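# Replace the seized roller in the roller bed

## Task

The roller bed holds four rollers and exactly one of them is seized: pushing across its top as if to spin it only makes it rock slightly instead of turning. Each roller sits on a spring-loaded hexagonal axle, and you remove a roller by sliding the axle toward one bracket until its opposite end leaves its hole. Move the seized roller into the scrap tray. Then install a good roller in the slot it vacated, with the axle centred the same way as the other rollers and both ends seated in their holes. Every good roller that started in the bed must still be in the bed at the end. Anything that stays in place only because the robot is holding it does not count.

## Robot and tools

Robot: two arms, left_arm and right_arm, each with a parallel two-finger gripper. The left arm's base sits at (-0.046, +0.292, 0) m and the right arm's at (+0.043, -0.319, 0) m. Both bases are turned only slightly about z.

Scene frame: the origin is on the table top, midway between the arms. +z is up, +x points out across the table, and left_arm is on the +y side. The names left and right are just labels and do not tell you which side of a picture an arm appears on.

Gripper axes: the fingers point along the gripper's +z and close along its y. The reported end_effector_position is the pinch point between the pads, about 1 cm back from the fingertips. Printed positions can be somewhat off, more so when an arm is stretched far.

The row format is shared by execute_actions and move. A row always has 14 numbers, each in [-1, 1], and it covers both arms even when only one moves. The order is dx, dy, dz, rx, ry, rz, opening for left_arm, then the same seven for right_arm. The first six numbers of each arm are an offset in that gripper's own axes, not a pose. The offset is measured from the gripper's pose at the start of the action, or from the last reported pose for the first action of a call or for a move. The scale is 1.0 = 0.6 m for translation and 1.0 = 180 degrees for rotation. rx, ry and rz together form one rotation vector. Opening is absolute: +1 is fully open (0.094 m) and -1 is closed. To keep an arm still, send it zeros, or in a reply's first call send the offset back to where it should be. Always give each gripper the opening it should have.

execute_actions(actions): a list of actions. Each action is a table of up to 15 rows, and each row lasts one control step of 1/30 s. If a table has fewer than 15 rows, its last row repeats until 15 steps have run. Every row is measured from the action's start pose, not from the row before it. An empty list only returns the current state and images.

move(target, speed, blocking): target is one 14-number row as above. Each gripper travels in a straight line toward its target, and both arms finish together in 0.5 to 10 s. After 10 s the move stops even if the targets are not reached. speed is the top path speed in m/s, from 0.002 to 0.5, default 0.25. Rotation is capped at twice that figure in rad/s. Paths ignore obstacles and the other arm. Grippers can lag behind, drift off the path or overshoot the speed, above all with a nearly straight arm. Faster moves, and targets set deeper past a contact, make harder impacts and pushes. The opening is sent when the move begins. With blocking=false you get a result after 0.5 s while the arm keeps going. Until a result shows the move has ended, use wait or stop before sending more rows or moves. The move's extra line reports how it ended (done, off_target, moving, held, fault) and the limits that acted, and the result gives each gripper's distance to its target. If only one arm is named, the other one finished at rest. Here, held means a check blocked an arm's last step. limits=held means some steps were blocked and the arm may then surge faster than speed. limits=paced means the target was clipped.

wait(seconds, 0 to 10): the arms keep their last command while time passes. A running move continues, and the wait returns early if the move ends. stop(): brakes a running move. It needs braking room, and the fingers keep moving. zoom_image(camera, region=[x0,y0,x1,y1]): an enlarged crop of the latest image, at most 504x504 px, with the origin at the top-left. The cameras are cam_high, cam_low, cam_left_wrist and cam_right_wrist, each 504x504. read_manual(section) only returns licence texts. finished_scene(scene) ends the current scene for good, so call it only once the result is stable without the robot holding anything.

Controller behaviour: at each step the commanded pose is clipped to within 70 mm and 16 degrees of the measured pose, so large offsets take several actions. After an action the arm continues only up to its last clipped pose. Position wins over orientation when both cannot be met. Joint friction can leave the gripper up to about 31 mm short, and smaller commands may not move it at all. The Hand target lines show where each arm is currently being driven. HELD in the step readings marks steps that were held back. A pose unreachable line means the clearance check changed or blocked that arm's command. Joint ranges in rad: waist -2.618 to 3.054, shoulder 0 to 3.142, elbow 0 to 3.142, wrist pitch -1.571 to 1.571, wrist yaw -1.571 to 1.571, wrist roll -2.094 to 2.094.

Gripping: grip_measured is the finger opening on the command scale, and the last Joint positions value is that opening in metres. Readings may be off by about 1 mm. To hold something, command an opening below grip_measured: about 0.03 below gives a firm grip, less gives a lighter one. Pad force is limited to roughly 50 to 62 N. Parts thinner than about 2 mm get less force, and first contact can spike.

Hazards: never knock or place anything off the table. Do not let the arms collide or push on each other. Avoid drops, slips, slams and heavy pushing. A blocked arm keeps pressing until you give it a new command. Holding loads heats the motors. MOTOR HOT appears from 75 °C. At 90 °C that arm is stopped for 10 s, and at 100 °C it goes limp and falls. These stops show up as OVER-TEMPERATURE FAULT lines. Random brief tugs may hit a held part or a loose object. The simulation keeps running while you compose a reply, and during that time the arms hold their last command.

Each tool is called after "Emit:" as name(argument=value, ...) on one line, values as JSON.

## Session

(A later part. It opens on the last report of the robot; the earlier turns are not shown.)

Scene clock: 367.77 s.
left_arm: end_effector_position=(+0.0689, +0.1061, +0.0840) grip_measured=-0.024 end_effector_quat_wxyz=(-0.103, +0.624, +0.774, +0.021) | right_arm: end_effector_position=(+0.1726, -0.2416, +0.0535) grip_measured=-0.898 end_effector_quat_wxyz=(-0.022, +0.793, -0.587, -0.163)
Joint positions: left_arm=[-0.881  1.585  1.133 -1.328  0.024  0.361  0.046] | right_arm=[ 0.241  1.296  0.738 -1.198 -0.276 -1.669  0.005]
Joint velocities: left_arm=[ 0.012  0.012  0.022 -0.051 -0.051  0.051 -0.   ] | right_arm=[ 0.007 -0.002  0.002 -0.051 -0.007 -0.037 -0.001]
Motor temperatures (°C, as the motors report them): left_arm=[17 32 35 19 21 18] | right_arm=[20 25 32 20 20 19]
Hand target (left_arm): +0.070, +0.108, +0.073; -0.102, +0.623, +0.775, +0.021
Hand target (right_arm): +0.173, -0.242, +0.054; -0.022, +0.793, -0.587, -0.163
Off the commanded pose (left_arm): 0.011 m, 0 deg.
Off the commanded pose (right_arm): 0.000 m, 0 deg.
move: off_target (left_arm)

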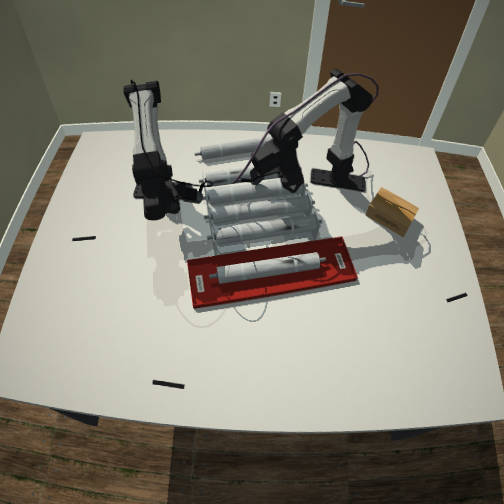

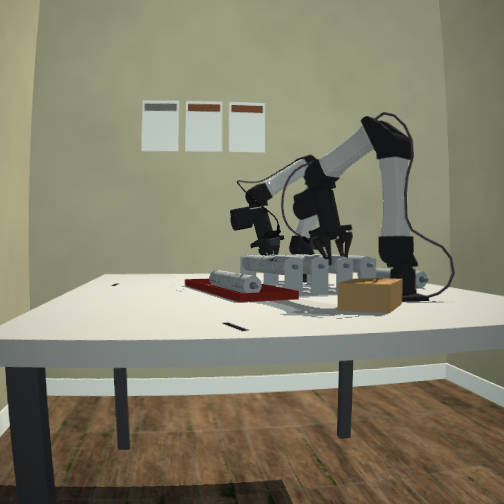

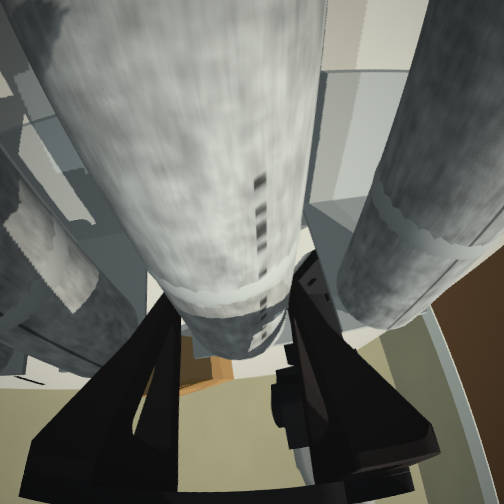

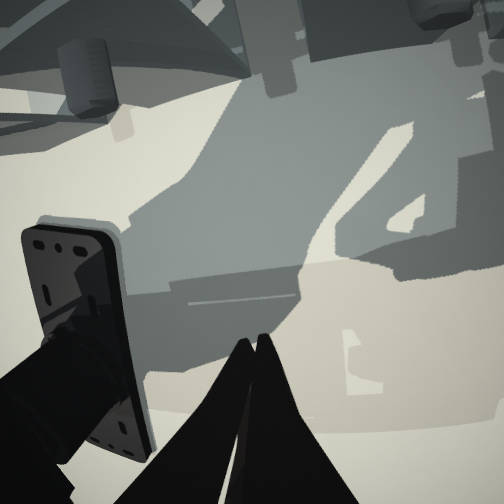

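In. Body is slightly -y; nudge +y, then release.

Emit:
move(target=[0.02,0,0,0,0,0,-0.08, 0,0,0,0,0,0,-0.9], speed=0.01)

Emit:
move(target=[0,0,0,0,0,0,0.5, 0,0,0,0,0,0,-0.9])

Emit:
move(target=[0,0,-0.1,0,0,0,0.5, 0,0,0,0,0,0,-0.9], speed=0.08)

Emit:
zoom_image(camera="cam_high", region=[180,130,340,250])

Scene clock: 372.00 s.
left_arm: end_effector_position=(+0.0688, +0.1067, +0.0846) grip_measured=-0.024 end_effector_quat_wxyz=(-0.094, +0.624, +0.775, +0.018) | right_arm: end_effector_position=(+0.1726, -0.2416, +0.0535) grip_measured=-0.898 end_effector_quat_wxyz=(-0.022, +0.793, -0.587, -0.163)
Joint positions: left_arm=[-0.879  1.564  1.118 -1.316  0.025  0.362  0.046] | right_arm=[ 0.241  1.296  0.738 -1.198 -0.276 -1.669  0.005]
Joint velocities: left_arm=[ 0.002  0.002 -0.017 -0.022  0.007 -0.007 -0.001] | right_arm=[ 0.007 -0.022 -0.007 -0.11  -0.022 -0.007  0.001]
Motor temperatures (°C, as the motors report them): left_arm=[17 32 35 19 21 18] | right_arm=[20 25 32 20 20 19]
Hand target (left_arm): +0.066, +0.117, +0.086; -0.103, +0.624, +0.774, +0.022
Hand target (right_arm): +0.173, -0.242, +0.054; -0.022, +0.793, -0.587, -0.163
Off the commanded pose (left_arm): 0.011 m, 1 deg.
Off the commanded pose (right_arm): 0.000 m, 0 deg.
move: off_target (left_arm)

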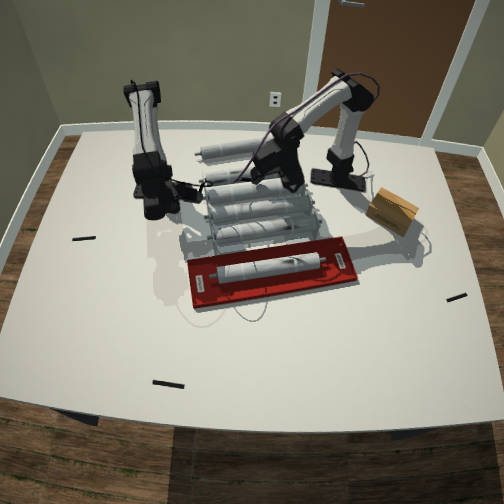

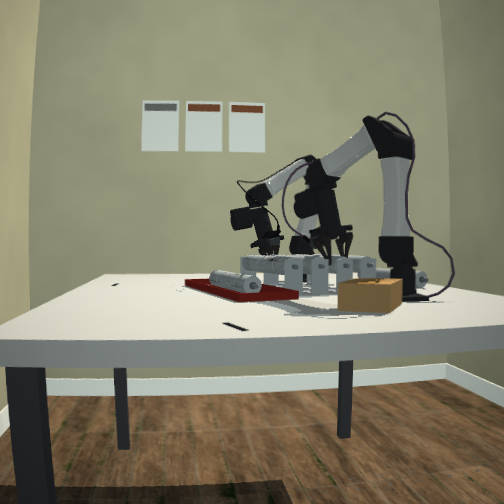

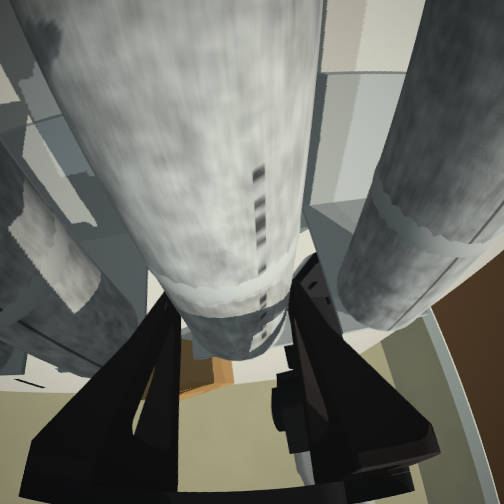

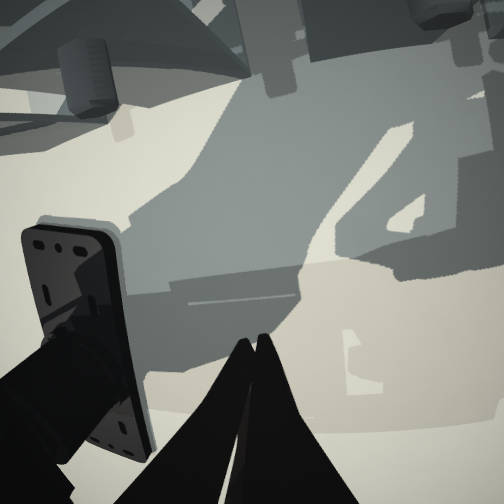

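Scene clock: 372.50 s.
left_arm: end_effector_position=(+0.0688, +0.1067, +0.0845) grip_measured=+0.499 end_effector_quat_wxyz=(-0.094, +0.624, +0.775, +0.018) | right_arm: end_effector_position=(+0.1726, -0.2416, +0.0535) grip_measured=-0.898 end_effector_quat_wxyz=(-0.022, +0.793, -0.587, -0.163)
Joint positions: left_arm=[-0.879  1.564  1.118 -1.315  0.025  0.362  0.07 ] | right_arm=[ 0.241  1.296  0.738 -1.198 -0.276 -1.669  0.005]
Joint velocities: left_arm=[-0.002 -0.007 -0.007 -0.037 -0.037  0.007  0.   ] | right_arm=[ 0.007 -0.002 -0.007  0.022  0.022 -0.051 -0.   ]
Motor temperatures (°C, as the motors report them): left_arm=[17 32 35 19 21 18] | right_arm=[20 25 32 20 20 19]
Hand target (left_arm): +0.069, +0.107, +0.085; -0.094, +0.624, +0.775, +0.018
Hand target (right_arm): +0.173, -0.242, +0.054; -0.022, +0.793, -0.587, -0.163
Off the commanded pose (left_arm): 0.000 m, 0 deg.
Off the commanded pose (right_arm): 0.000 m, 0 deg.
move: done

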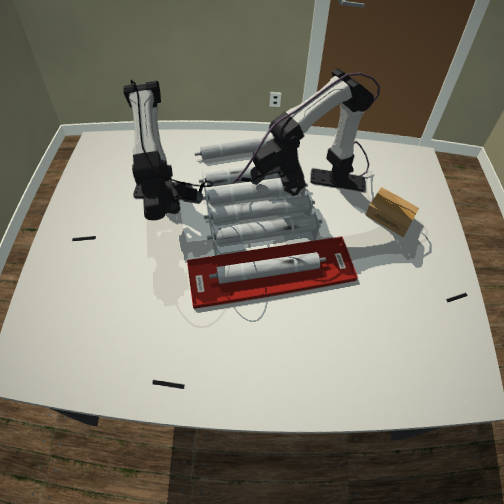

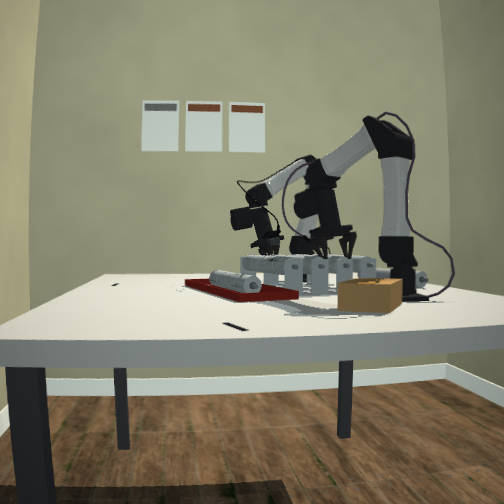

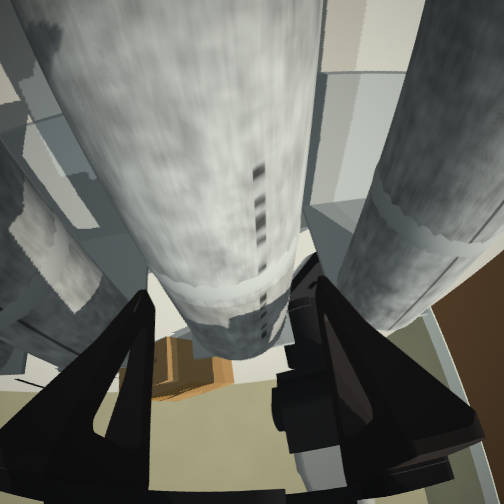

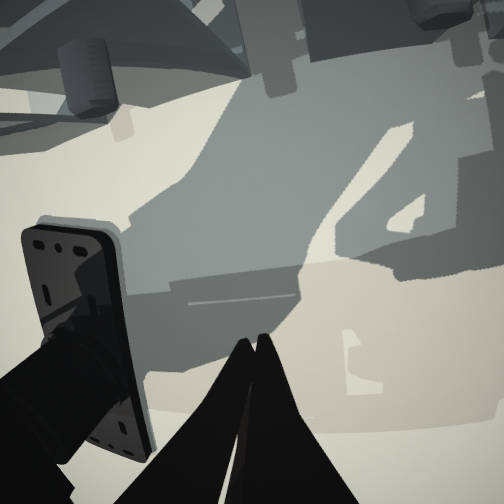

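Scene clock: 373.77 s.
left_arm: end_effector_position=(+0.0754, +0.0965, +0.1455) grip_measured=+0.499 end_effector_quat_wxyz=(-0.080, +0.625, +0.776, +0.013) | right_arm: end_effector_position=(+0.1726, -0.2416, +0.0535) grip_measured=-0.898 end_effector_quat_wxyz=(-0.022, +0.793, -0.587, -0.163)
Joint positions: left_arm=[-0.879  1.564  1.366 -1.534  0.025  0.362  0.07 ] | right_arm=[ 0.241  1.296  0.738 -1.198 -0.276 -1.669  0.005]
Joint velocities: left_arm=[ 0.012 -0.002 -0.002 -0.007 -0.037  0.007  0.   ] | right_arm=[ 0.002 -0.017  0.002 -0.037 -0.081 -0.007 -0.   ]
Motor temperatures (°C, as the motors report them): left_arm=[17 32 35 19 21 18] | right_arm=[20 25 32 20 20 19]
Hand target (left_arm): +0.076, +0.097, +0.143; -0.094, +0.624, +0.775, +0.018
Hand target (right_arm): +0.173, -0.242, +0.054; -0.022, +0.793, -0.587, -0.163
Off the commanded pose (left_arm): 0.003 m, 2 deg.
Off the commanded pose (right_arm): 0.000 m, 0 deg.
move: done

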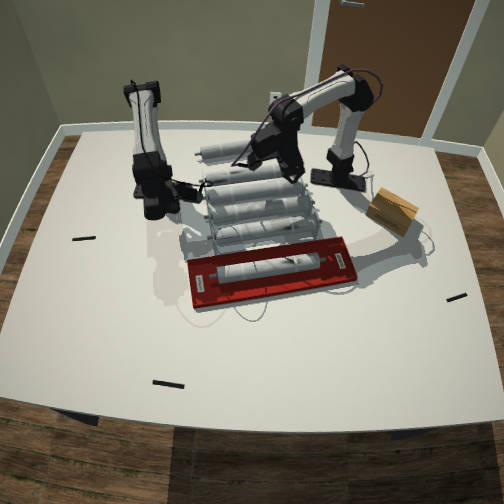

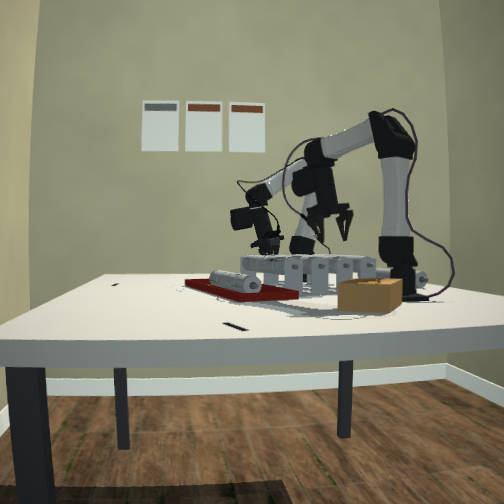

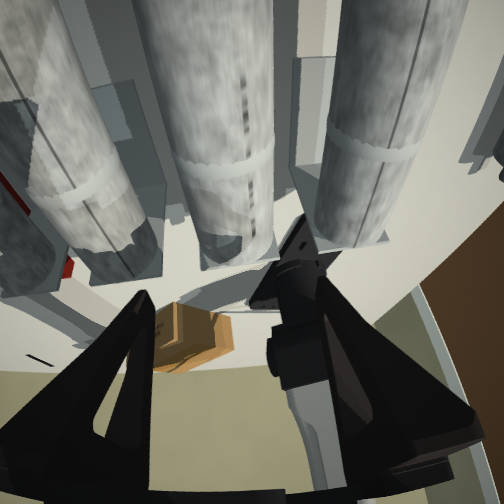

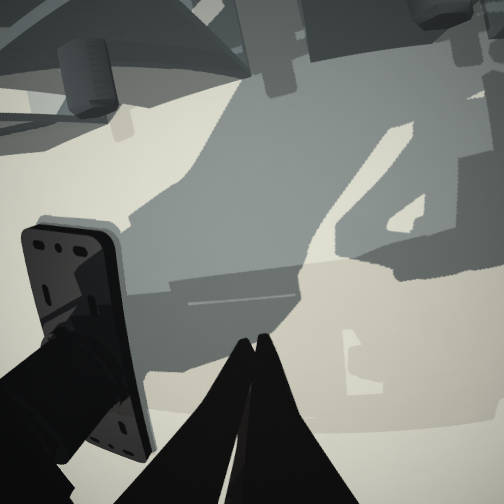

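Region (180, 130, 340, 250) of cam_high's 504x504 image, scaled by 3.150, with more detail than that image has; it fills the top 378 rows of this view, and the rest is white.

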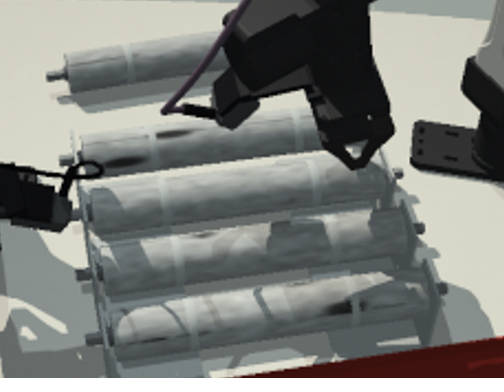

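Emit:
finished_scene(scene=2)

The scene is finished: the task was done.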